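## Task

Play the chart, under the same rules as before: the green button starts a single, uninterrupted carriage pass; a fully pressed key inks its own colour's lane while the carriage moves, and a partly pressed key may; at the end, each printed box needs ink on its centre line and no ink may lie outside any box. This time, by the edge ruler, the pens begin 19 mm before the 0 mark and travel at 11.00 mm/s. The arm bases are unchanged: arm1 x=+1.53 y=-1.85 z=+0.97 heading +171; arm2 x=+0.61 y=+1.64 z=+0.97 heading -93; arm3 x=-1.57 y=+1.57 z=+1.03 heading +5; arm4 x=+0.03 y=-1.72 z=+1.00 heading +87 (metres, degrees counter-clockwise from +x). Anything that stays correct only while a robot holds it does not count.

## Robot and tools

Setup. Four identical i2rt Big YAM arms, named arm1, arm2, arm3 and arm4, each with six revolute joints, a two-finger gripper and a wrist camera. A fixed room camera, cam_sheet, looks at the recorder sheet. The wrist cameras are arm1_cam_wrist, arm2_cam_wrist, arm3_cam_wrist and arm4_cam_wrist. Reach from the joint1 axis is roughly 1.0 m. With joints 1 and 6 at zero and the hand level and pointing forward, the wrist camera rides on top of the hand and sees the fingertips.

Frames. Everything shares one scene frame with its origin on the floor and +z up. The base positions and headings given in the task are in this frame. The hand point is midway between the fingertips; its z axis runs along the fingers and its y axis is the opening direction. The chart timing is measured on the ruler printed along the sheet's border, in mm: the pens start a stated distance before the 0 mark and move at a stated speed in mm/s, so a box at ruler position p is reached (p + start offset) / speed seconds after the green button is pressed.

Joints (all absolute targets, in radians unless noted; the figure after ± is the tolerance for counting a target as reached):
- joint1_rad, -2.879 to 2.879 ±0.045: turns the arm about its base, positive counter-clockwise seen from above; 0 points along the base heading.
- joint2_rad, 0 to 3.141 ±0.14: shoulder; 0 has the upper arm pointing back and roughly level, increasing values lift it up and then forward.
- joint3_rad, 0 to 3.019 ±0.09: elbow; 0 is fully folded, larger values open it.
- joint4_rad, -1.692 to 1.57 ±0.055: hand pitch, positive tips the fingers up.
- joint5_rad, -1.57 to 1.57 ±0.03: sideways hand swing, positive toward the arm's right.
- joint6_rad, -2.094 to 2.094 ±0.035: hand roll, positive clockwise viewed from behind the hand.
- gripper_m, 0 to 0.093 ±0.003: fingertip gap in metres.
Joints move at different speeds, so the hand can sweep a wide arc between postures.

Tools.
execute_actions: argument actions is a list holding one action or nothing. The action is an object keyed by robot name; each value is {"joints": {...}} mapping joint names to absolute targets (not offsets). Any subset of arms and joints may be named; all start together and may finish at different times. Unnamed joints or arms may still be driving toward earlier targets. Optional cameras is a list of camera names, or "all"; omitted or null means all, [] means none. Any unknown key, name or out-of-range number rejects the whole call and nothing moves. An empty actions list only returns state and images. No action runs more than 15 s.
wait: seconds from 0 to 10; commands nothing and returns state and images.
zoom_image: camera plus region [x0, y0, x1, y1] in pixels of that camera's latest full image (origin top-left, at most 504 by 504 pixels).
read_manual: optional section, only "licences"; returns URDF licence text.
finished_scene: scene is the number of the scene being ended; irreversible, and the result says whether the task succeeded.

Results. Each result lists joint_positions per robot, a pictures line giving the order of the images, and joint_status for the last accepted action: off_target (stopped short, may still push), contact_stop or time_out (target dropped, joint holds where it stopped, though a timed-out joint may keep a nearby target and keep pushing), not_followed (a built-in collision check withheld that arm's targets; it may retry them with later actions; a gripper target still runs), and limit_stop_at_motor_heat. A line reading "joint command not followed", often with a cause line, marks the withheld arm. on_its_own lists what moves without being commanded in this call; "held at" gives the target being held, not the current position. MOTOR HOT warns from 85 °C; an OVER-TEMPERATURE FAULT at 100 °C makes that arm go limp and fall until it cools, which counts as a stop. After any stop, later moving calls in the same reply are skipped.

Cautions. The arms do not halt on contact and can push hard; holding a key down or pressing against something heats motors, so release or send the joint its own reported position to relieve pushing. Tiny target changes may not move a joint. Hard pressing between two robots ends the run in failure, and hard hits can; the self-collision check can act late and ignores fingers, gripper housings and wrist cameras. Nothing reports robot-to-robot contact. Avoid drops, slips, slams and hard pushes. The simulation keeps running while you compose a reply, with robots holding their last commands, so plan key presses with that delay in mind. Before ending a scene, make sure the ink result stands on its own.

Each tool is called after ">>>" as name(argument=value, ...), one argument or row to a line, values as JSON.

## Session

>>> execute_actions(
  actions=[],
)

Scene clock: 0.00 s.
arm1.joint_positions: joint1_rad=+0.442 joint2_rad=+0.269 joint3_rad=+1.543 joint4_rad=-1.350 joint5_rad=-0.150 joint6_rad=-0.394 gripper_m=+0.094
arm1.joint_status: not commanded
arm1.hand: x=+1.4922 y=-1.8787 z=+1.6177 quat_wxyz=(+0.019, +0.679, +0.290, -0.674) (m; scene frame)
arm2.joint_positions: joint1_rad=+0.330 joint2_rad=+0.496 joint3_rad=+1.431 joint4_rad=-1.460 joint5_rad=-0.046 joint6_rad=+0.131 gripper_m=+0.094
arm2.joint_status: not commanded
arm2.hand: x=+0.6607 y=+1.4937 z=+1.5272 quat_wxyz=(-0.426, -0.557, -0.663, +0.262) (m; scene frame)
arm3.joint_positions: joint1_rad=+0.558 joint2_rad=+0.625 joint3_rad=+1.559 joint4_rad=-1.606 joint5_rad=+0.120 joint6_rad=-0.537 gripper_m=+0.095
arm3.joint_status: not commanded
arm3.hand: x=-1.4171 y=+1.6586 z=+1.5952 quat_wxyz=(-0.436, +0.482, -0.759, +0.034) (m; scene frame)
arm4.joint_positions: joint1_rad=+0.039 joint2_rad=+0.266 joint3_rad=+1.517 joint4_rad=-1.317 joint5_rad=+0.129 joint6_rad=-0.663 gripper_m=+0.095
arm4.joint_status: not commanded
arm4.hand: x=+0.0607 y=-1.6776 z=+1.6406 quat_wxyz=(-0.631, +0.635, -0.370, -0.249) (m; scene frame)
pictures: arm1_cam_wrist, arm2_cam_wrist, arm3_cam_wrist, arm4_cam_wrist, cam_sheet
Images, in order (width x height): arm1_cam_wrist 504x504, arm2_cam_wrist 504x504, arm3_cam_wrist 504x504, arm4_cam_wrist 504x504, cam_sheet 504x504.

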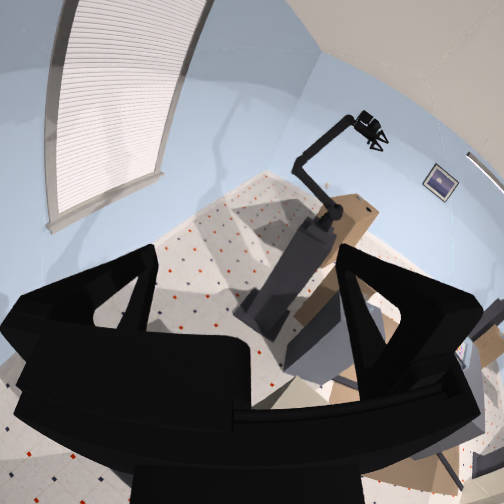

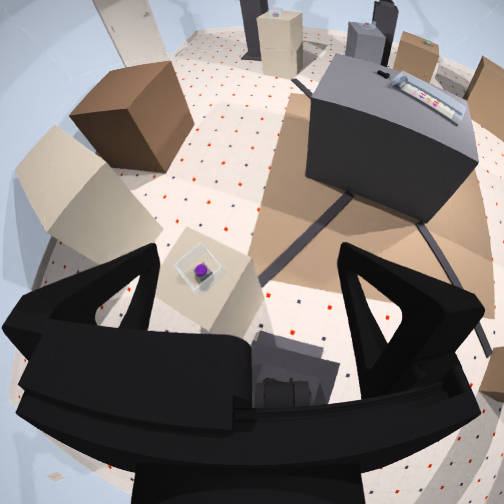

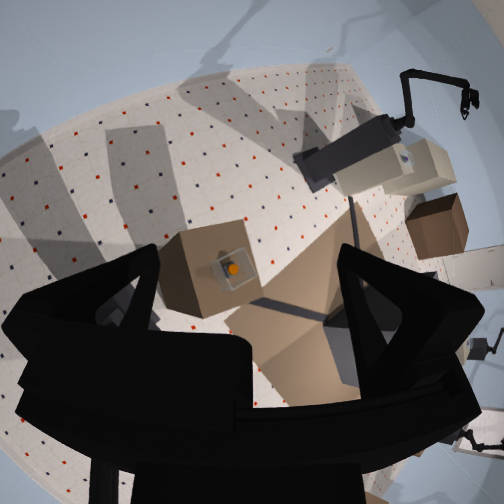

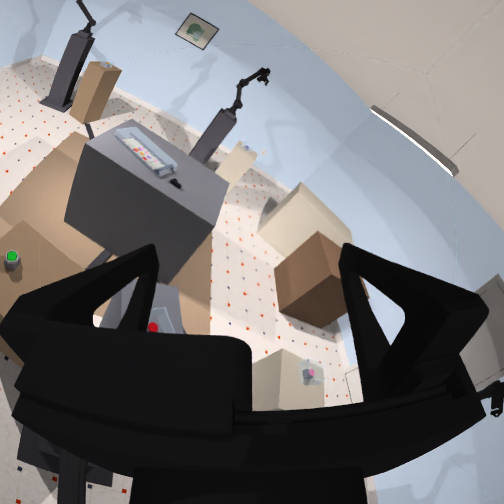

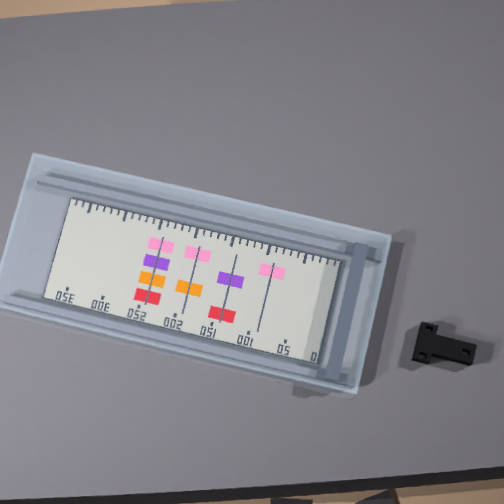

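>>> zoom_image(
  camera="cam_sheet",
  region=[120, 200, 360, 380],
)

>>> zoom_image(
  camera="arm4_cam_wrist",
  region=[0, 230, 200, 380],
)

>>> zoom_image(
  camera="arm4_cam_wrist",
  region=[250, 330, 370, 420],
)

>>> zoom_image(
  camera="arm2_cam_wrist",
  region=[150, 220, 270, 320],
)

>>> zoom_image(
  camera="arm3_cam_wrist",
  region=[170, 220, 290, 320],
)

>>> zoom_image(
  camera="arm2_cam_wrist",
  region=[230, 0, 470, 100],
)

Region (120, 200, 360, 380) of cam_sheet's 504x504 image, scaled by 2.100, with more detail than that image has; it fills the top 378 rows of this view, and the rest is white.

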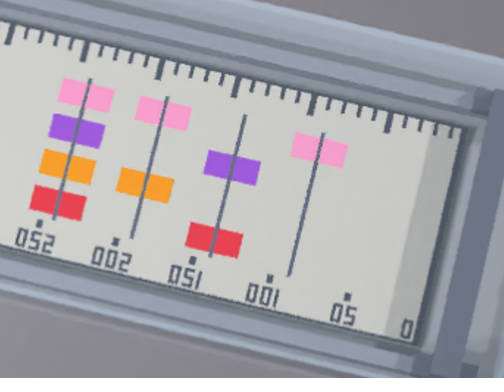

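Region (0, 230, 200, 380) of arm4_cam_wrist's 504x504 image, scaled by 2.520, with more detail than that image has; it fills the top 378 rows of this view, and the rest is white.

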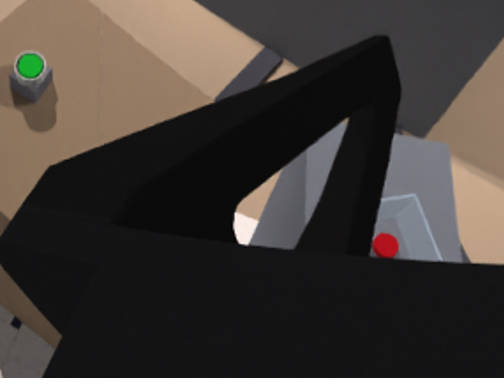

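Region (250, 330, 370, 420) of arm4_cam_wrist's 504x504 image, scaled by 4.200, with more detail than that image has; it fills the top 378 rows of this view, and the rest is white.

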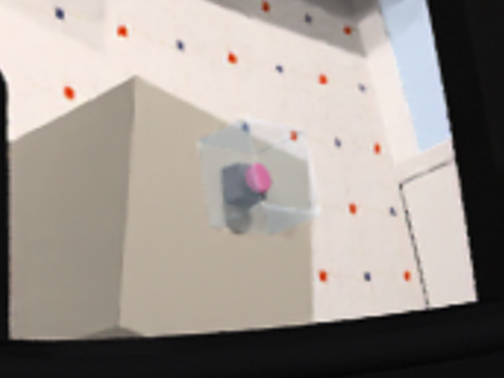

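Region (150, 220, 270, 320) of arm2_cam_wrist's 504x504 image, scaled by 4.200, with more detail than that image has.

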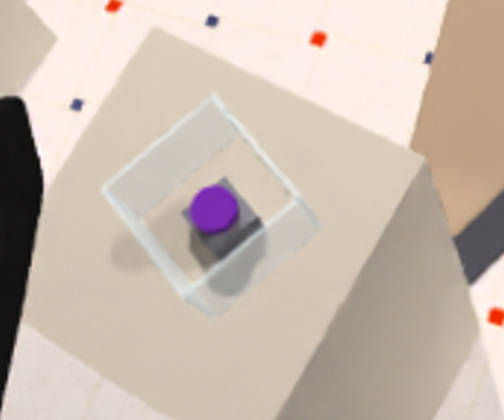

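Region (170, 220, 290, 320) of arm3_cam_wrist's 504x504 image, scaled by 4.200, with more detail than that image has.

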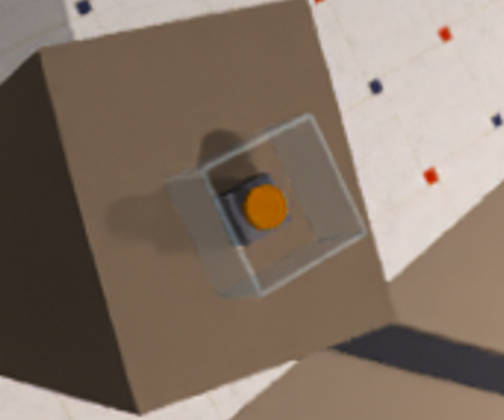

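Region (230, 0, 470, 100) of arm2_cam_wrist's 504x504 image, scaled by 2.100, with more detail than that image has; it fills the top 210 rows of this view, and the rest is white.

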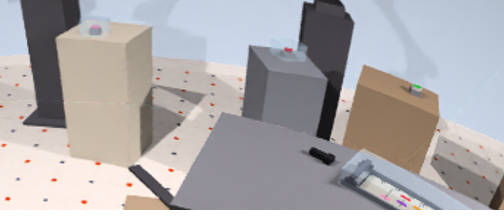

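>>> execute_actions(
  actions=[
    {"arm1":{"joints":{"joint1_rad":-0.88,"joint2_rad":2.165,"joint3_rad":1.82,"joint4_rad":-1.205,"joint5_rad":0.0,"joint6_rad":0.0,"gripper_m":0.0}},"arm2":{"joints":{"joint1_rad":0.875,"joint2_rad":1.885,"joint3_rad":1.245,"joint4_rad":-0.91,"joint5_rad":0.0,"joint6_rad":-0.165,"gripper_m":0.0}},"arm3":{"joints":{"joint1_rad":-0.185,"joint2_rad":1.95,"joint3_rad":1.125,"joint4_rad":-0.725,"joint5_rad":0.0,"joint6_rad":0.065,"gripper_m":0.0}},"arm4":{"joints":{"joint1_rad":-0.455,"joint2_rad":2.0,"joint3_rad":1.305,"joint4_rad":-0.855,"joint5_rad":0.0,"joint6_rad":0.565,"gripper_m":0.0}}},
  ],
  cameras=["arm1_cam_wrist","arm2_cam_wrist","arm3_cam_wrist","arm4_cam_wrist"],
)

Scene clock: 14.23 s.
arm1.joint_positions: joint1_rad=-0.877 joint2_rad=+2.139 joint3_rad=+1.812 joint4_rad=-1.201 joint5_rad=-0.001 joint6_rad=-0.007 gripper_m=+0.001
arm1.joint_status: all done
arm1.hand: x=+1.1916 y=-1.2824 z=+1.0134 quat_wxyz=(-0.014, +0.870, -0.493, -0.011) (m; scene frame)
arm2.joint_positions: joint1_rad=+0.875 joint2_rad=+1.889 joint3_rad=+1.232 joint4_rad=-0.918 joint5_rad=-0.001 joint6_rad=-0.149 gripper_m=+0.000
arm2.joint_status: all done
arm2.hand: x=+0.9750 y=+1.2968 z=+0.9610 quat_wxyz=(+0.004, -0.298, -0.954, +0.002) (m; scene frame)
arm3.joint_positions: joint1_rad=-0.193 joint2_rad=+1.963 joint3_rad=+1.119 joint4_rad=-0.738 joint5_rad=+0.000 joint6_rad=+0.054 gripper_m=+0.001
arm3.joint_status: all done
arm3.hand: x=-1.0876 y=+1.5157 z=+0.9587 quat_wxyz=(+0.004, -0.078, -0.997, +0.004) (m; scene frame)
arm4.joint_positions: joint1_rad=-0.450 joint2_rad=+2.014 joint3_rad=+1.297 joint4_rad=-0.866 joint5_rad=+0.000 joint6_rad=+0.555 gripper_m=+0.001
arm4.joint_status: all done
arm4.hand: x=+0.2914 y=-1.2624 z=+0.9380 quat_wxyz=(+0.010, +0.250, -0.968, +0.010) (m; scene frame)
pictures: arm1_cam_wrist, arm2_cam_wrist, arm3_cam_wrist, arm4_cam_wrist
Images, in order (width x height): arm1_cam_wrist 504x504, arm2_cam_wrist 504x504, arm3_cam_wrist 504x504, arm4_cam_wrist 504x504.

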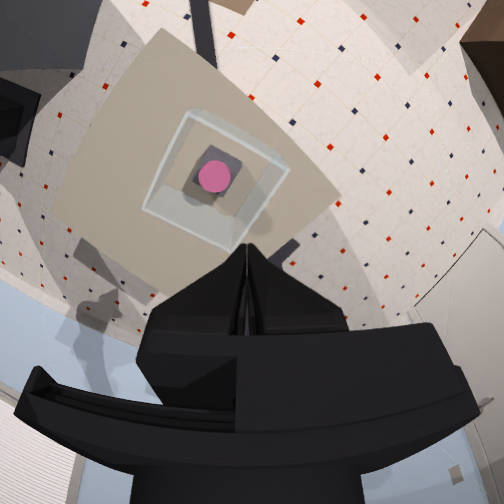

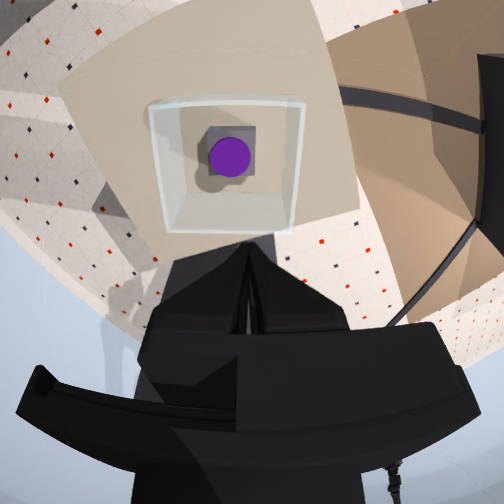

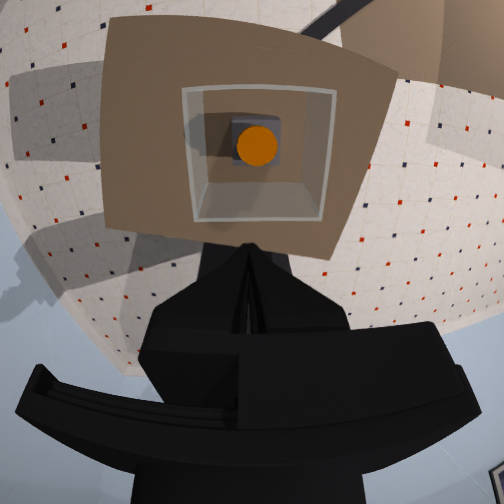

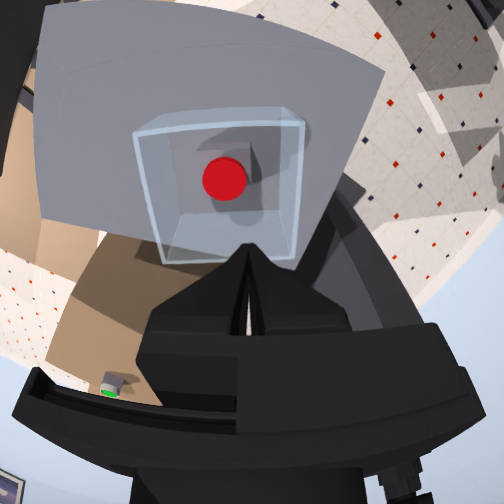

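>>> execute_actions(
  actions=[],
  cameras=["arm1_cam_wrist","arm2_cam_wrist","arm3_cam_wrist","arm4_cam_wrist"],
)

>>> zoom_image(
  camera="arm1_cam_wrist",
  region=[134, 95, 302, 263],
)

>>> zoom_image(
  camera="arm2_cam_wrist",
  region=[194, 120, 278, 204],
)

>>> zoom_image(
  camera="arm3_cam_wrist",
  region=[214, 106, 298, 190],
)

>>> zoom_image(
  camera="arm4_cam_wrist",
  region=[184, 136, 268, 220],
)

>>> zoom_image(
  camera="arm4_cam_wrist",
  region=[70, 350, 154, 420],
)

Scene clock: 15.20 s.
arm1.joint_positions: joint1_rad=-0.877 joint2_rad=+2.139 joint3_rad=+1.812 joint4_rad=-1.201 joint5_rad=-0.001 joint6_rad=-0.007 gripper_m=+0.001
arm1.joint_status: all done
arm1.hand: x=+1.1916 y=-1.2824 z=+1.0134 quat_wxyz=(-0.014, +0.870, -0.493, -0.011) (m; scene frame)
arm2.joint_positions: joint1_rad=+0.875 joint2_rad=+1.889 joint3_rad=+1.232 joint4_rad=-0.918 joint5_rad=-0.001 joint6_rad=-0.149 gripper_m=+0.000
arm2.joint_status: all done
arm2.hand: x=+0.9750 y=+1.2968 z=+0.9610 quat_wxyz=(+0.004, -0.298, -0.954, +0.002) (m; scene frame)
arm3.joint_positions: joint1_rad=-0.193 joint2_rad=+1.963 joint3_rad=+1.119 joint4_rad=-0.738 joint5_rad=+0.000 joint6_rad=+0.054 gripper_m=+0.001
arm3.joint_status: all done
arm3.hand: x=-1.0876 y=+1.5157 z=+0.9587 quat_wxyz=(+0.004, -0.078, -0.997, +0.004) (m; scene frame)
arm4.joint_positions: joint1_rad=-0.450 joint2_rad=+2.014 joint3_rad=+1.297 joint4_rad=-0.866 joint5_rad=+0.000 joint6_rad=+0.555 gripper_m=+0.001
arm4.joint_status: all done
arm4.hand: x=+0.2914 y=-1.2624 z=+0.9380 quat_wxyz=(+0.010, +0.250, -0.968, +0.010) (m; scene frame)
pictures: arm1_cam_wrist, arm2_cam_wrist, arm3_cam_wrist, arm4_cam_wrist
Images, in order (width x height): arm1_cam_wrist 504x504, arm2_cam_wrist 504x504, arm3_cam_wrist 504x504, arm4_cam_wrist 504x504.

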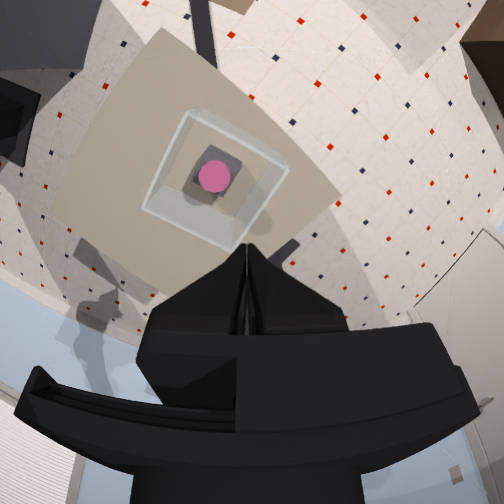

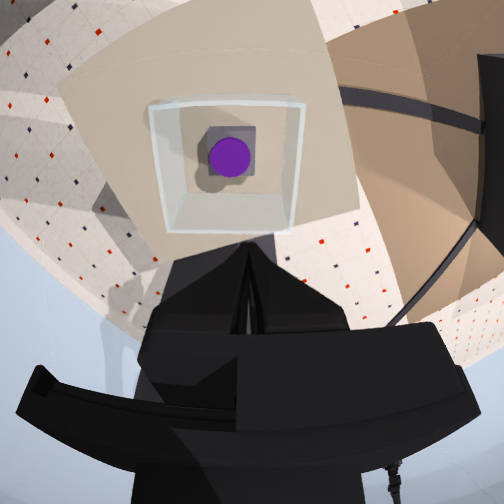

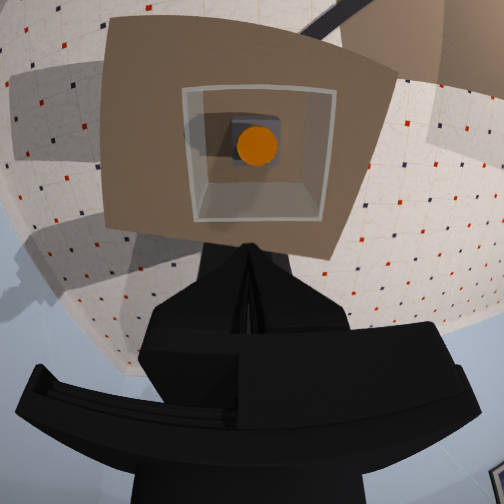

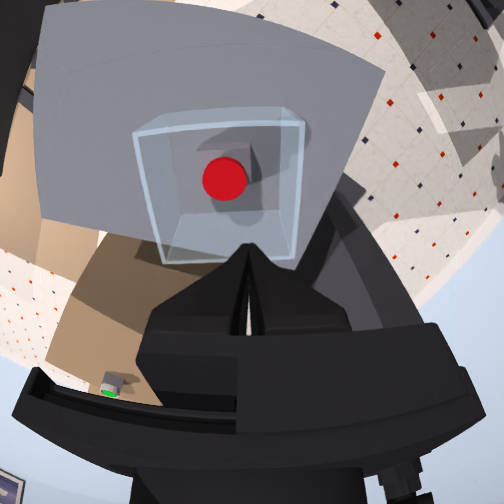

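Region (134, 95, 302, 263) of arm1_cam_wrist's 504x504 image, scaled by 3.000, with more detail than that image has.

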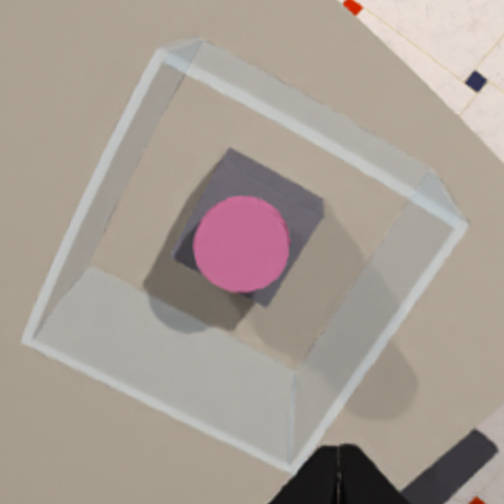

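Region (194, 120, 278, 204) of arm2_cam_wrist's 504x504 image, scaled by 6.000, with more detail than that image has.

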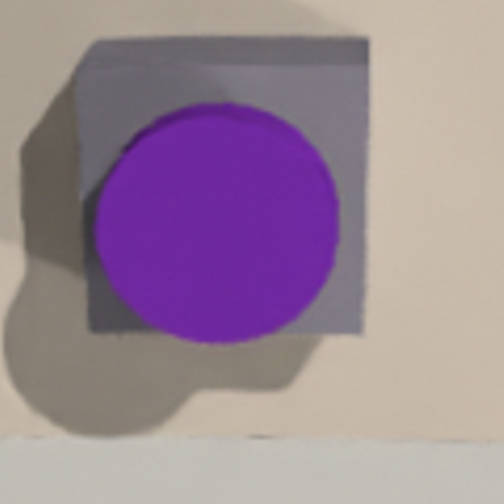

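Region (214, 106, 298, 190) of arm3_cam_wrist's 504x504 image, scaled by 6.000, with more detail than that image has.

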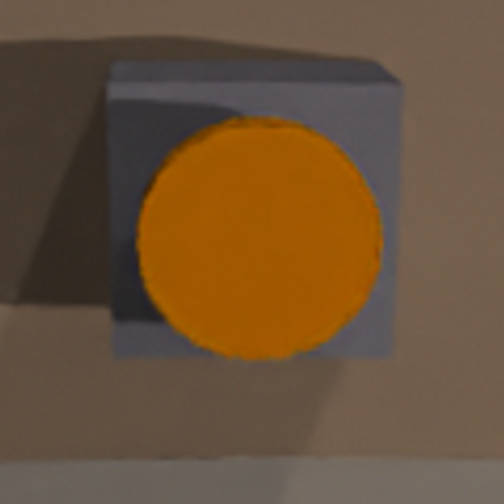

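Region (184, 136, 268, 220) of arm4_cam_wrist's 504x504 image, scaled by 6.000, with more detail than that image has.

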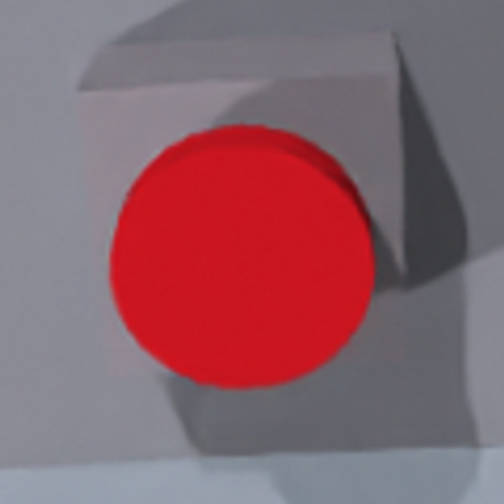

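Region (70, 350, 154, 420) of arm4_cam_wrist's 504x504 image, scaled by 6.000, with more detail than that image has.

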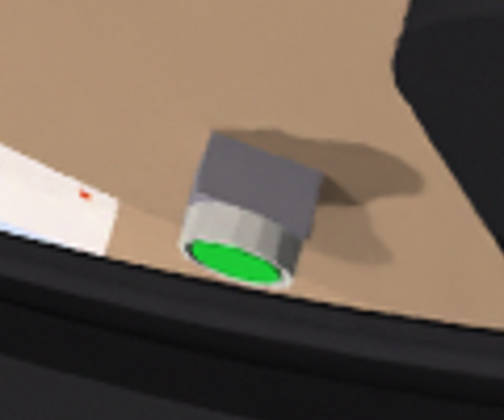

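>>> execute_actions(
  actions=[
    {"arm1":{"joints":{"joint1_rad":-0.808,"joint2_rad":2.345,"joint3_rad":1.682,"joint4_rad":-0.9,"joint6_rad":0.57}},"arm2":{"joints":{"joint1_rad":0.922,"joint2_rad":2.11,"joint3_rad":1.225,"joint4_rad":-0.667,"joint6_rad":-0.12}},"arm3":{"joints":{"joint1_rad":-0.215,"joint2_rad":2.24,"joint3_rad":1.22,"joint4_rad":-0.522}},"arm4":{"joints":{"joint1_rad":0.692,"joint2_rad":2.25,"joint3_rad":1.715,"joint4_rad":-1.01}}},
  ],
  cameras=["arm1_cam_wrist","arm2_cam_wrist","arm3_cam_wrist","arm4_cam_wrist"],
)

Scene clock: 26.93 s.
arm1.joint_positions: joint1_rad=-0.800 joint2_rad=+2.352 joint3_rad=+1.670 joint4_rad=-0.913 joint5_rad=-0.001 joint6_rad=+0.562 gripper_m=+0.001
arm1.joint_status: all done
arm1.hand: x=+1.1685 y=-1.3326 z=+0.8335 quat_wxyz=(-0.003, +0.724, -0.690, +0.018) (m; scene frame)
arm2.joint_positions: joint1_rad=+0.918 joint2_rad=+2.131 joint3_rad=+1.211 joint4_rad=-0.676 joint5_rad=-0.001 joint6_rad=-0.136 gripper_m=+0.000
arm2.joint_status: all done
arm2.hand: x=+0.9881 y=+1.3133 z=+0.8364 quat_wxyz=(+0.015, -0.283, -0.959, -0.003) (m; scene frame)
arm3.joint_positions: joint1_rad=-0.208 joint2_rad=+2.256 joint3_rad=+1.206 joint4_rad=-0.534 joint5_rad=+0.000 joint6_rad=+0.054 gripper_m=+0.001
arm3.joint_status: all done
arm3.hand: x=-1.0675 y=+1.5052 z=+0.8395 quat_wxyz=(+0.004, -0.086, -0.996, +0.004) (m; scene frame)
arm4.joint_positions: joint1_rad=+0.695 joint2_rad=+2.263 joint3_rad=+1.703 joint4_rad=-0.997 joint5_rad=-0.003 joint6_rad=+0.557 gripper_m=+0.001
arm4.joint_status: all done
arm4.hand: x=-0.3492 y=-1.2068 z=+0.9260 quat_wxyz=(+0.007, +0.734, -0.680, -0.006) (m; scene frame)
pictures: arm1_cam_wrist, arm2_cam_wrist, arm3_cam_wrist, arm4_cam_wrist
Images, in order (width x height): arm1_cam_wrist 504x504, arm2_cam_wrist 504x504, arm3_cam_wrist 504x504, arm4_cam_wrist 504x504.

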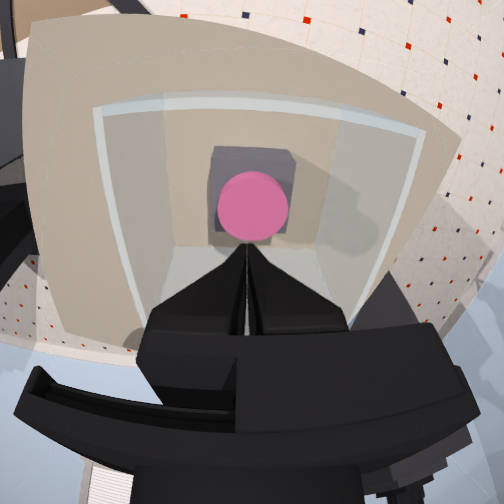

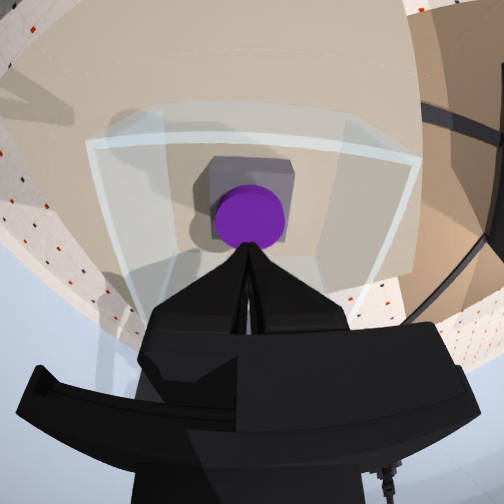

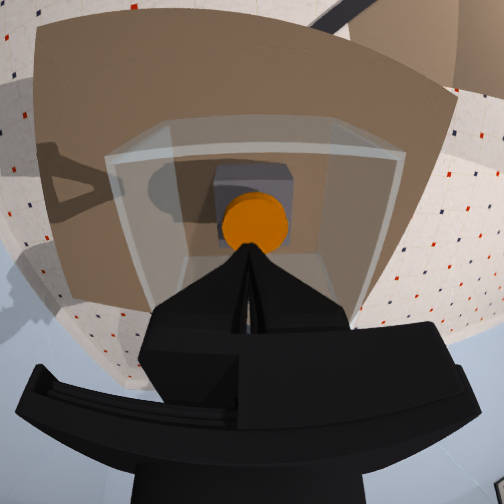

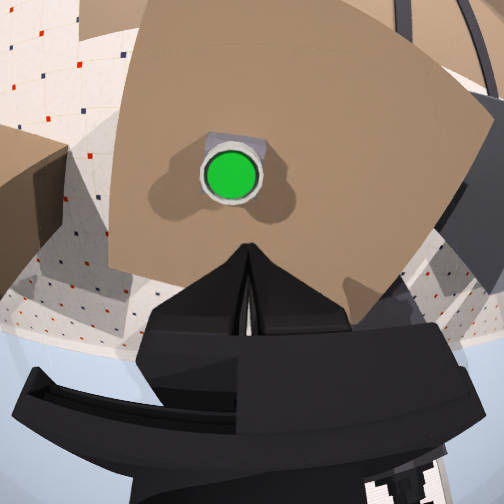

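>>> zoom_image(
  camera="arm1_cam_wrist",
  region=[198, 160, 298, 260],
)

>>> zoom_image(
  camera="arm2_cam_wrist",
  region=[198, 170, 298, 270],
)

>>> zoom_image(
  camera="arm3_cam_wrist",
  region=[198, 170, 298, 270],
)

>>> zoom_image(
  camera="arm4_cam_wrist",
  region=[184, 125, 284, 225],
)

Region (198, 160, 298, 260) of arm1_cam_wrist's 504x504 image, scaled by 5.040, with more detail than that image has.

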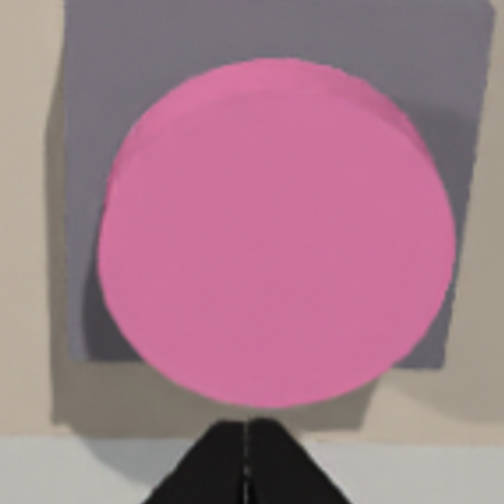

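Region (198, 170, 298, 270) of arm2_cam_wrist's 504x504 image, scaled by 5.040, with more detail than that image has.

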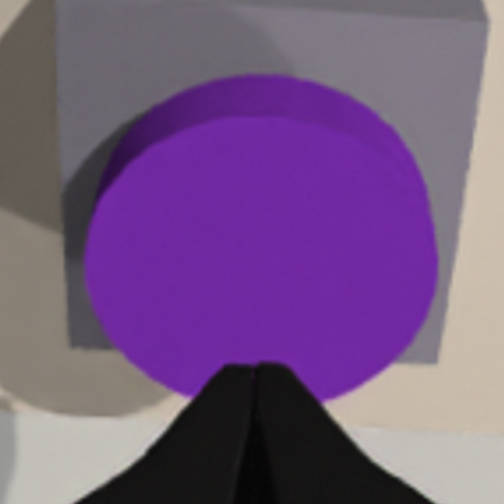

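Region (198, 170, 298, 270) of arm3_cam_wrist's 504x504 image, scaled by 5.040, with more detail than that image has.

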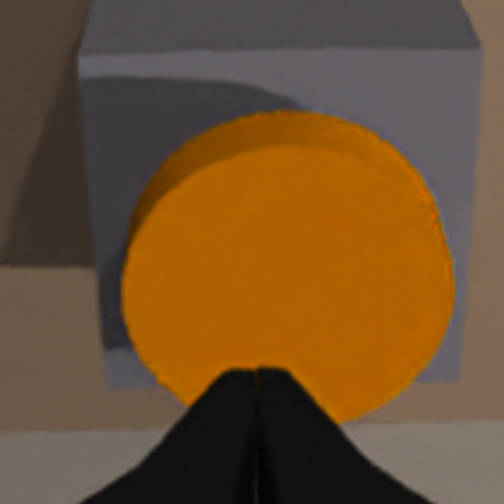

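Region (184, 125, 284, 225) of arm4_cam_wrist's 504x504 image, scaled by 5.040, with more detail than that image has.

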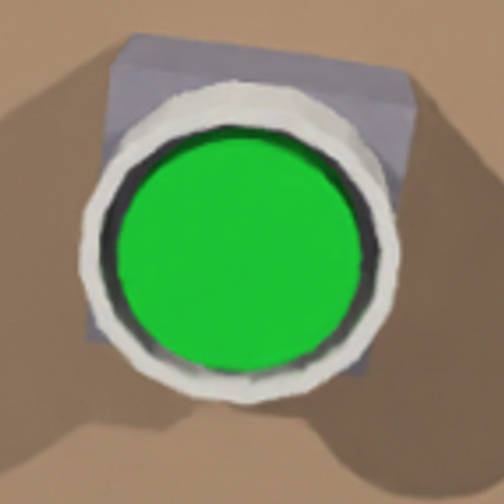

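>>> execute_actions(
  actions=[],
  cameras=["cam_sheet"],
)

>>> zoom_image(
  camera="cam_sheet",
  region=[230, 230, 390, 390],
)

>>> zoom_image(
  camera="cam_sheet",
  region=[125, 205, 265, 345],
)

Scene clock: 37.33 s.
arm1.joint_positions: joint1_rad=-0.800 joint2_rad=+2.352 joint3_rad=+1.670 joint4_rad=-0.913 joint5_rad=-0.001 joint6_rad=+0.562 gripper_m=+0.001
arm1.joint_status: all done
arm1.hand: x=+1.1685 y=-1.3326 z=+0.8335 quat_wxyz=(-0.003, +0.724, -0.690, +0.018) (m; scene frame)
arm2.joint_positions: joint1_rad=+0.918 joint2_rad=+2.131 joint3_rad=+1.211 joint4_rad=-0.676 joint5_rad=-0.001 joint6_rad=-0.136 gripper_m=+0.000
arm2.joint_status: all done
arm2.hand: x=+0.9881 y=+1.3133 z=+0.8364 quat_wxyz=(+0.015, -0.283, -0.959, -0.003) (m; scene frame)
arm3.joint_positions: joint1_rad=-0.208 joint2_rad=+2.256 joint3_rad=+1.206 joint4_rad=-0.534 joint5_rad=+0.000 joint6_rad=+0.054 gripper_m=+0.001
arm3.joint_status: all done
arm3.hand: x=-1.0675 y=+1.5052 z=+0.8395 quat_wxyz=(+0.004, -0.086, -0.996, +0.004) (m; scene frame)
arm4.joint_positions: joint1_rad=+0.695 joint2_rad=+2.263 joint3_rad=+1.703 joint4_rad=-0.997 joint5_rad=-0.003 joint6_rad=+0.557 gripper_m=+0.001
arm4.joint_status: all done
arm4.hand: x=-0.3492 y=-1.2068 z=+0.9260 quat_wxyz=(+0.007, +0.734, -0.680, -0.006) (m; scene frame)
pictures: cam_sheet
Images, in order (width x height): cam_sheet 504x504.

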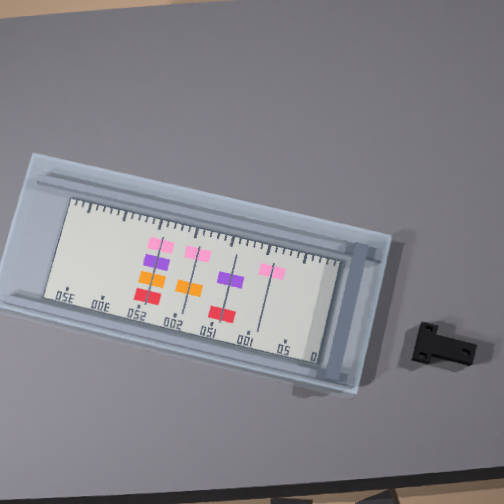

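Region (230, 230, 390, 390) of cam_sheet's 504x504 image, scaled by 3.150, with more detail than that image has.

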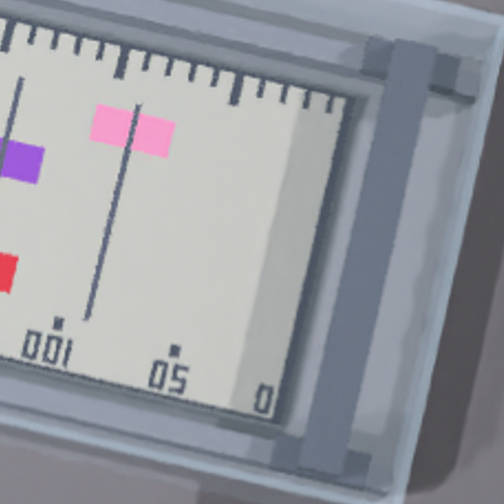

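Region (125, 205, 265, 345) of cam_sheet's 504x504 image, scaled by 3.600, with more detail than that image has.

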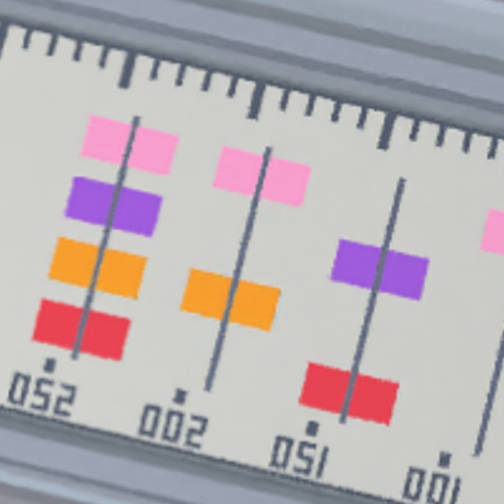

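>>> execute_actions(
  actions=[],
  cameras=[],
)

>>> execute_actions(
  actions=[
    {"arm1":{"joints":{"joint1_rad":-0.825,"joint3_rad":1.67,"joint4_rad":-0.825}},"arm2":{"joints":{"joint3_rad":1.211,"joint4_rad":-0.595}},"arm3":{"joints":{"joint1_rad":-0.222,"joint3_rad":1.206,"joint4_rad":-0.445}},"arm4":{"joints":{"joint1_rad":0.712,"joint2_rad":2.53,"joint3_rad":1.794,"joint4_rad":-0.875}}},
  ],
  cameras=["arm4_cam_wrist"],
)

>>> execute_actions(
  actions=[
    {"arm4":{"joints":{"joint2_rad":2.40}}},
  ],
)

>>> zoom_image(
  camera="cam_sheet",
  region=[230, 230, 390, 390],
)

Scene clock: 41.20 s.
arm1.joint_positions: joint1_rad=-0.800 joint2_rad=+2.352 joint3_rad=+1.670 joint4_rad=-0.913 joint5_rad=-0.001 joint6_rad=+0.562 gripper_m=+0.001
arm1.joint_status: all done
arm1.hand: x=+1.1685 y=-1.3326 z=+0.8335 quat_wxyz=(-0.003, +0.724, -0.690, +0.018) (m; scene frame)
arm2.joint_positions: joint1_rad=+0.918 joint2_rad=+2.131 joint3_rad=+1.211 joint4_rad=-0.676 joint5_rad=-0.001 joint6_rad=-0.136 gripper_m=+0.000
arm2.joint_status: all done
arm2.hand: x=+0.9881 y=+1.3133 z=+0.8364 quat_wxyz=(+0.015, -0.283, -0.959, -0.003) (m; scene frame)
arm3.joint_positions: joint1_rad=-0.208 joint2_rad=+2.256 joint3_rad=+1.206 joint4_rad=-0.534 joint5_rad=+0.000 joint6_rad=+0.054 gripper_m=+0.001
arm3.joint_status: all done
arm3.hand: x=-1.0675 y=+1.5052 z=+0.8395 quat_wxyz=(+0.004, -0.086, -0.996, +0.004) (m; scene frame)
arm4.joint_positions: joint1_rad=+0.695 joint2_rad=+2.263 joint3_rad=+1.703 joint4_rad=-0.997 joint5_rad=-0.003 joint6_rad=+0.557 gripper_m=+0.001
arm4.joint_status: all done
arm4.hand: x=-0.3492 y=-1.2068 z=+0.9260 quat_wxyz=(+0.007, +0.734, -0.680, -0.006) (m; scene frame)
pictures: none
No camera images: the call's "cameras" was empty. Leave "cameras" out to get every camera's image.

Scene clock: 42.40 s.
arm1.joint_positions: joint1_rad=-0.821 joint2_rad=+2.352 joint3_rad=+1.670 joint4_rad=-0.839 joint5_rad=-0.001 joint6_rad=+0.562 gripper_m=+0.001
arm1.joint_status: all done
arm1.hand: x=+1.1688 y=-1.3103 z=+0.8337 quat_wxyz=(-0.010, +0.717, -0.697, -0.018) (m; scene frame)
arm2.joint_positions: joint1_rad=+0.918 joint2_rad=+2.131 joint3_rad=+1.211 joint4_rad=-0.605 joint5_rad=-0.001 joint6_rad=-0.136 gripper_m=+0.000
arm2.joint_status: all done
arm2.hand: x=+1.0013 y=+1.3019 z=+0.8365 quat_wxyz=(-0.018, -0.283, -0.959, +0.012) (m; scene frame)
arm3.joint_positions: joint1_rad=-0.213 joint2_rad=+2.256 joint3_rad=+1.206 joint4_rad=-0.459 joint5_rad=+0.000 joint6_rad=+0.054 gripper_m=+0.001
arm3.joint_status: all done
arm3.hand: x=-1.0493 y=+1.5007 z=+0.8401 quat_wxyz=(-0.033, -0.088, -0.996, +0.005) (m; scene frame)
arm4.joint_positions: joint1_rad=+0.701 joint2_rad=+2.484 joint3_rad=+1.802 joint4_rad=-0.879 joint5_rad=-0.001 joint6_rad=+0.559 gripper_m=+0.001
arm4.joint_status: all done
arm4.hand: x=-0.3645 y=-1.1952 z=+0.8174 quat_wxyz=(+0.007, +0.735, -0.678, -0.004) (m; scene frame)
pictures: arm4_cam_wrist
Images, in order (width x height): arm4_cam_wrist 504x504.

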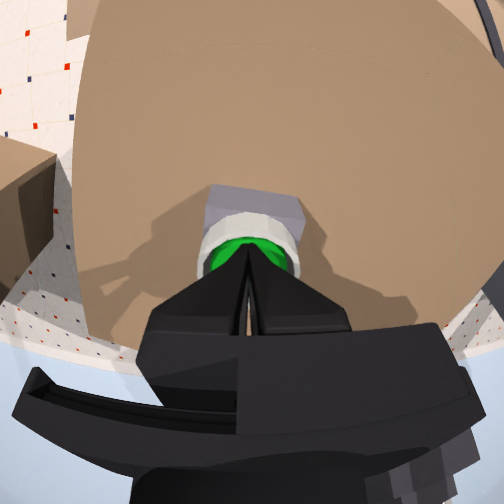

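Scene clock: 43.33 s.
arm1.joint_positions: joint1_rad=-0.821 joint2_rad=+2.352 joint3_rad=+1.670 joint4_rad=-0.839 joint5_rad=-0.001 joint6_rad=+0.562 gripper_m=+0.001
arm1.joint_status: not commanded
arm1.hand: x=+1.1688 y=-1.3103 z=+0.8337 quat_wxyz=(-0.010, +0.717, -0.697, -0.018) (m; scene frame)
arm2.joint_positions: joint1_rad=+0.918 joint2_rad=+2.131 joint3_rad=+1.211 joint4_rad=-0.605 joint5_rad=-0.001 joint6_rad=-0.136 gripper_m=+0.000
arm2.joint_status: not commanded
arm2.hand: x=+1.0013 y=+1.3019 z=+0.8365 quat_wxyz=(-0.018, -0.283, -0.959, +0.012) (m; scene frame)
arm3.joint_positions: joint1_rad=-0.213 joint2_rad=+2.256 joint3_rad=+1.206 joint4_rad=-0.459 joint5_rad=+0.000 joint6_rad=+0.054 gripper_m=+0.001
arm3.joint_status: not commanded
arm3.hand: x=-1.0493 y=+1.5007 z=+0.8401 quat_wxyz=(-0.033, -0.088, -0.996, +0.005) (m; scene frame)
arm4.joint_positions: joint1_rad=+0.701 joint2_rad=+2.413 joint3_rad=+1.793 joint4_rad=-0.879 joint5_rad=-0.001 joint6_rad=+0.559 gripper_m=+0.001
arm4.joint_status: all done
arm4.hand: x=-0.3740 y=-1.1815 z=+0.8607 quat_wxyz=(+0.001, +0.735, -0.677, -0.034) (m; scene frame)
pictures: arm1_cam_wrist, arm2_cam_wrist, arm3_cam_wrist, arm4_cam_wrist, cam_sheet
Images, in order (width x height): arm1_cam_wrist 504x504, arm2_cam_wrist 504x504, arm3_cam_wrist 504x504, arm4_cam_wrist 504x504, cam_sheet 504x504.

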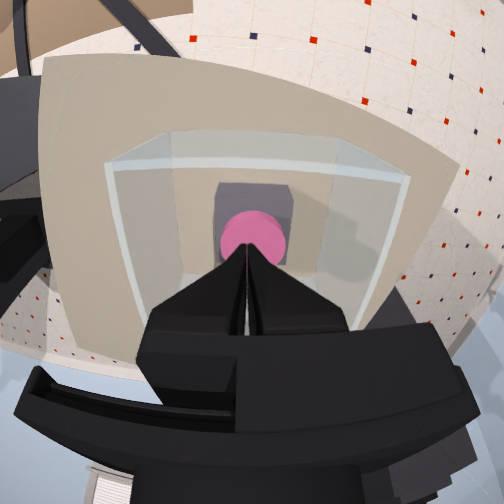

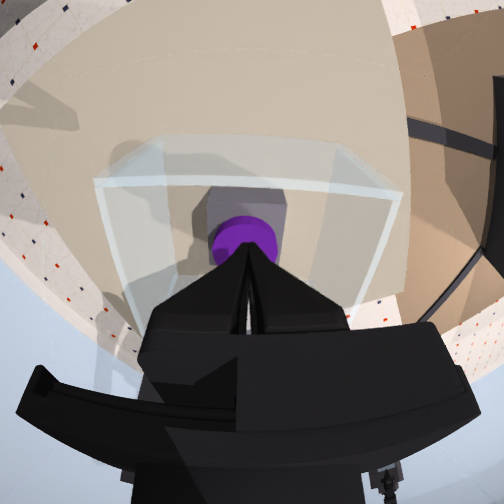

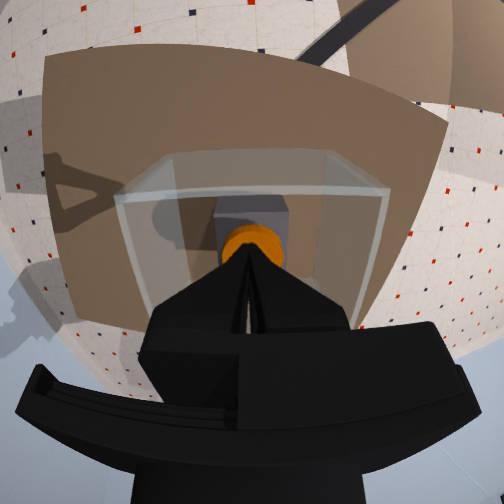

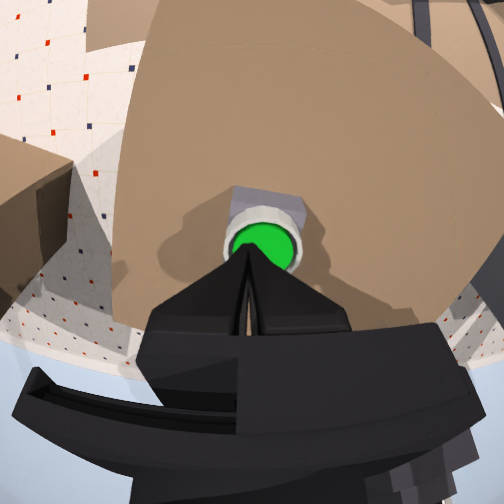

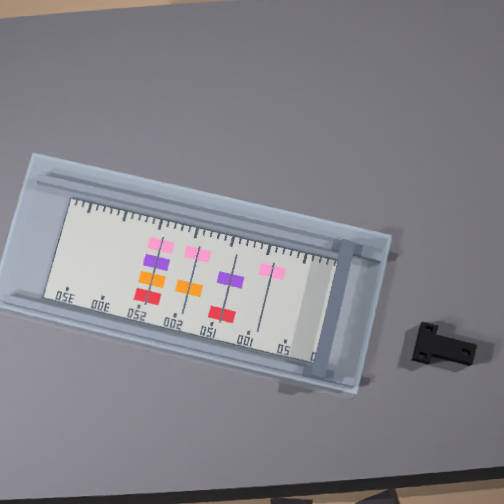

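Region (230, 230, 390, 390) of cam_sheet's 504x504 image, scaled by 3.150, with more detail than that image has.

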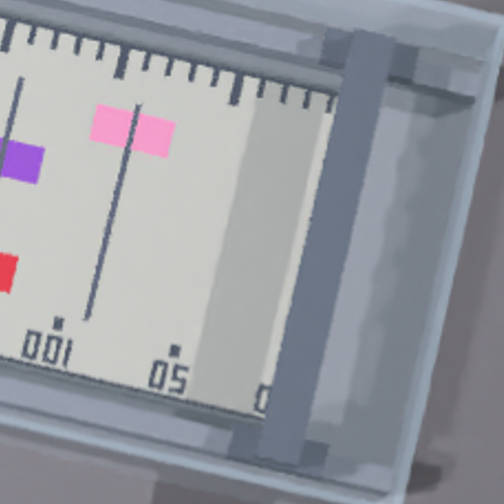

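>>> execute_actions(
  actions=[],
  cameras=["cam_sheet"],
)

>>> zoom_image(
  camera="cam_sheet",
  region=[230, 230, 390, 390],
)

Scene clock: 44.83 s.
arm1.joint_positions: joint1_rad=-0.821 joint2_rad=+2.352 joint3_rad=+1.670 joint4_rad=-0.839 joint5_rad=-0.001 joint6_rad=+0.562 gripper_m=+0.001
arm1.joint_status: not commanded
arm1.hand: x=+1.1688 y=-1.3103 z=+0.8337 quat_wxyz=(-0.010, +0.717, -0.697, -0.018) (m; scene frame)
arm2.joint_positions: joint1_rad=+0.918 joint2_rad=+2.131 joint3_rad=+1.211 joint4_rad=-0.605 joint5_rad=-0.001 joint6_rad=-0.136 gripper_m=+0.000
arm2.joint_status: not commanded
arm2.hand: x=+1.0013 y=+1.3019 z=+0.8365 quat_wxyz=(-0.018, -0.283, -0.959, +0.012) (m; scene frame)
arm3.joint_positions: joint1_rad=-0.213 joint2_rad=+2.256 joint3_rad=+1.206 joint4_rad=-0.459 joint5_rad=+0.000 joint6_rad=+0.054 gripper_m=+0.001
arm3.joint_status: not commanded
arm3.hand: x=-1.0493 y=+1.5007 z=+0.8401 quat_wxyz=(-0.033, -0.088, -0.996, +0.005) (m; scene frame)
arm4.joint_positions: joint1_rad=+0.701 joint2_rad=+2.413 joint3_rad=+1.793 joint4_rad=-0.879 joint5_rad=-0.001 joint6_rad=+0.559 gripper_m=+0.001
arm4.joint_status: all done
arm4.hand: x=-0.3740 y=-1.1815 z=+0.8607 quat_wxyz=(+0.001, +0.735, -0.677, -0.034) (m; scene frame)
pictures: cam_sheet
Images, in order (width x height): cam_sheet 504x504.

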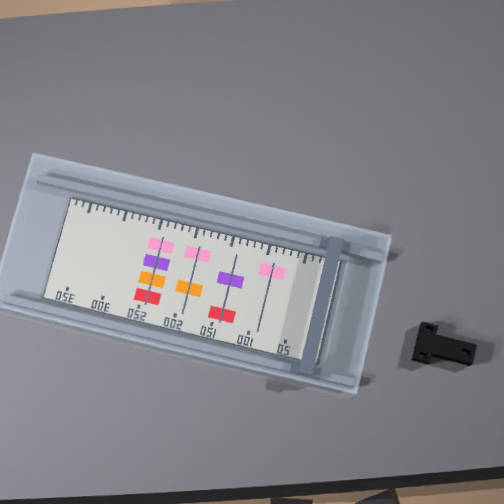

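Region (230, 230, 390, 390) of cam_sheet's 504x504 image, scaled by 3.150, with more detail than that image has.

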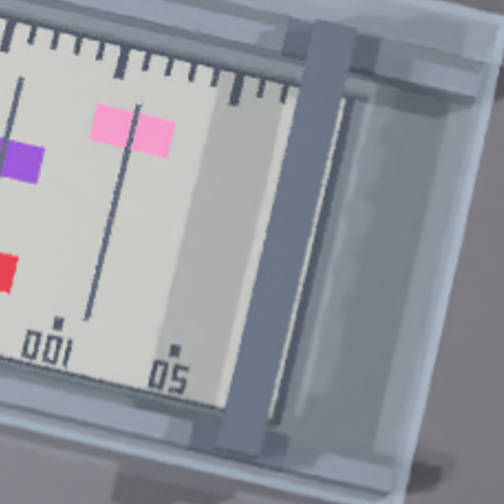

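>>> wait(
  seconds=0.5,
)

Scene clock: 45.80 s.
arm1.joint_positions: joint1_rad=-0.821 joint2_rad=+2.352 joint3_rad=+1.670 joint4_rad=-0.839 joint5_rad=-0.001 joint6_rad=+0.562 gripper_m=+0.001
arm1.joint_status: not commanded
arm1.hand: x=+1.1688 y=-1.3103 z=+0.8337 quat_wxyz=(-0.010, +0.717, -0.697, -0.018) (m; scene frame)
arm2.joint_positions: joint1_rad=+0.918 joint2_rad=+2.131 joint3_rad=+1.211 joint4_rad=-0.605 joint5_rad=-0.001 joint6_rad=-0.136 gripper_m=+0.000
arm2.joint_status: not commanded
arm2.hand: x=+1.0013 y=+1.3019 z=+0.8365 quat_wxyz=(-0.018, -0.283, -0.959, +0.012) (m; scene frame)
arm3.joint_positions: joint1_rad=-0.213 joint2_rad=+2.256 joint3_rad=+1.206 joint4_rad=-0.459 joint5_rad=+0.000 joint6_rad=+0.054 gripper_m=+0.001
arm3.joint_status: not commanded
arm3.hand: x=-1.0493 y=+1.5007 z=+0.8401 quat_wxyz=(-0.033, -0.088, -0.996, +0.005) (m; scene frame)
arm4.joint_positions: joint1_rad=+0.701 joint2_rad=+2.413 joint3_rad=+1.793 joint4_rad=-0.879 joint5_rad=-0.001 joint6_rad=+0.559 gripper_m=+0.001
arm4.joint_status: all done
arm4.hand: x=-0.3740 y=-1.1815 z=+0.8607 quat_wxyz=(+0.001, +0.735, -0.677, -0.034) (m; scene frame)
wait: 0.50 s; at rest from the start
pictures: arm1_cam_wrist, arm2_cam_wrist, arm3_cam_wrist, arm4_cam_wrist, cam_sheet
Images, in order (width x height): arm1_cam_wrist 504x504, arm2_cam_wrist 504x504, arm3_cam_wrist 504x504, arm4_cam_wrist 504x504, cam_sheet 504x504.

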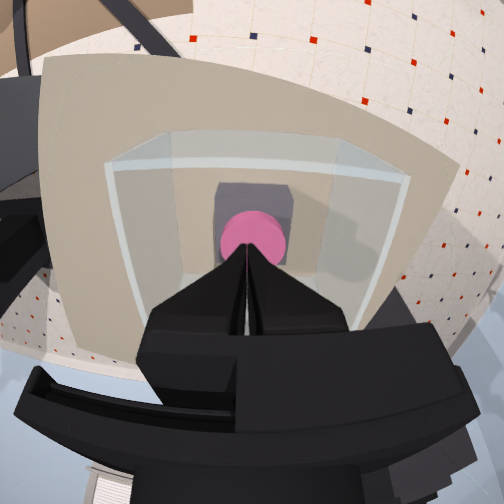

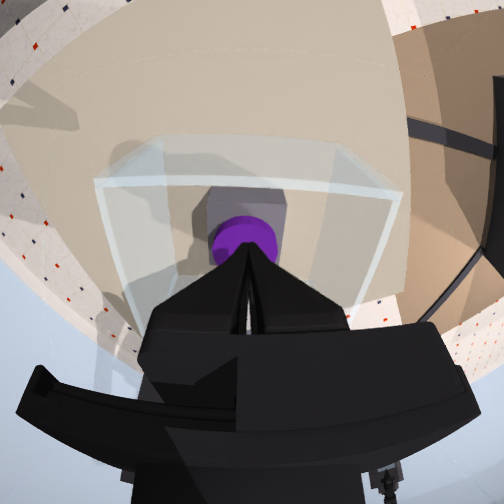

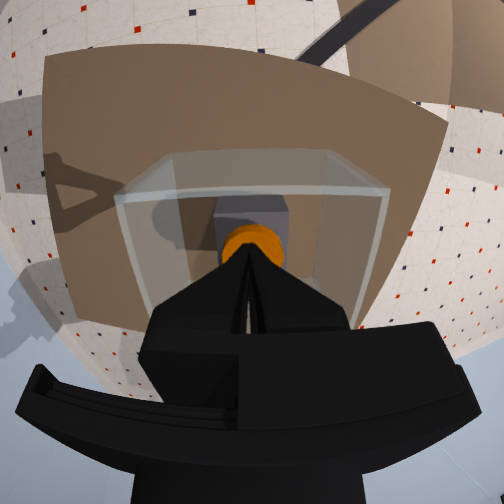

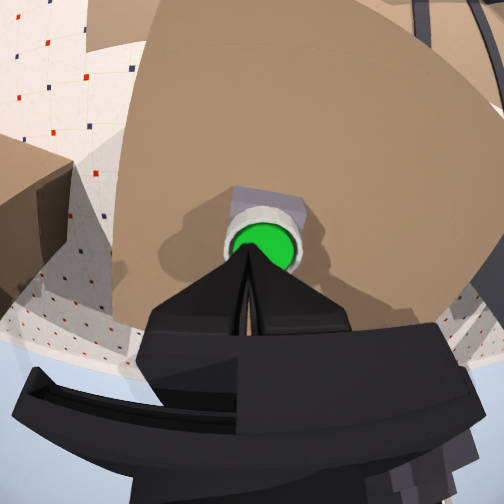

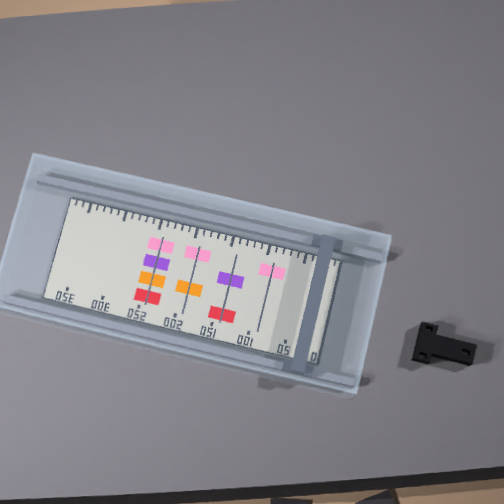

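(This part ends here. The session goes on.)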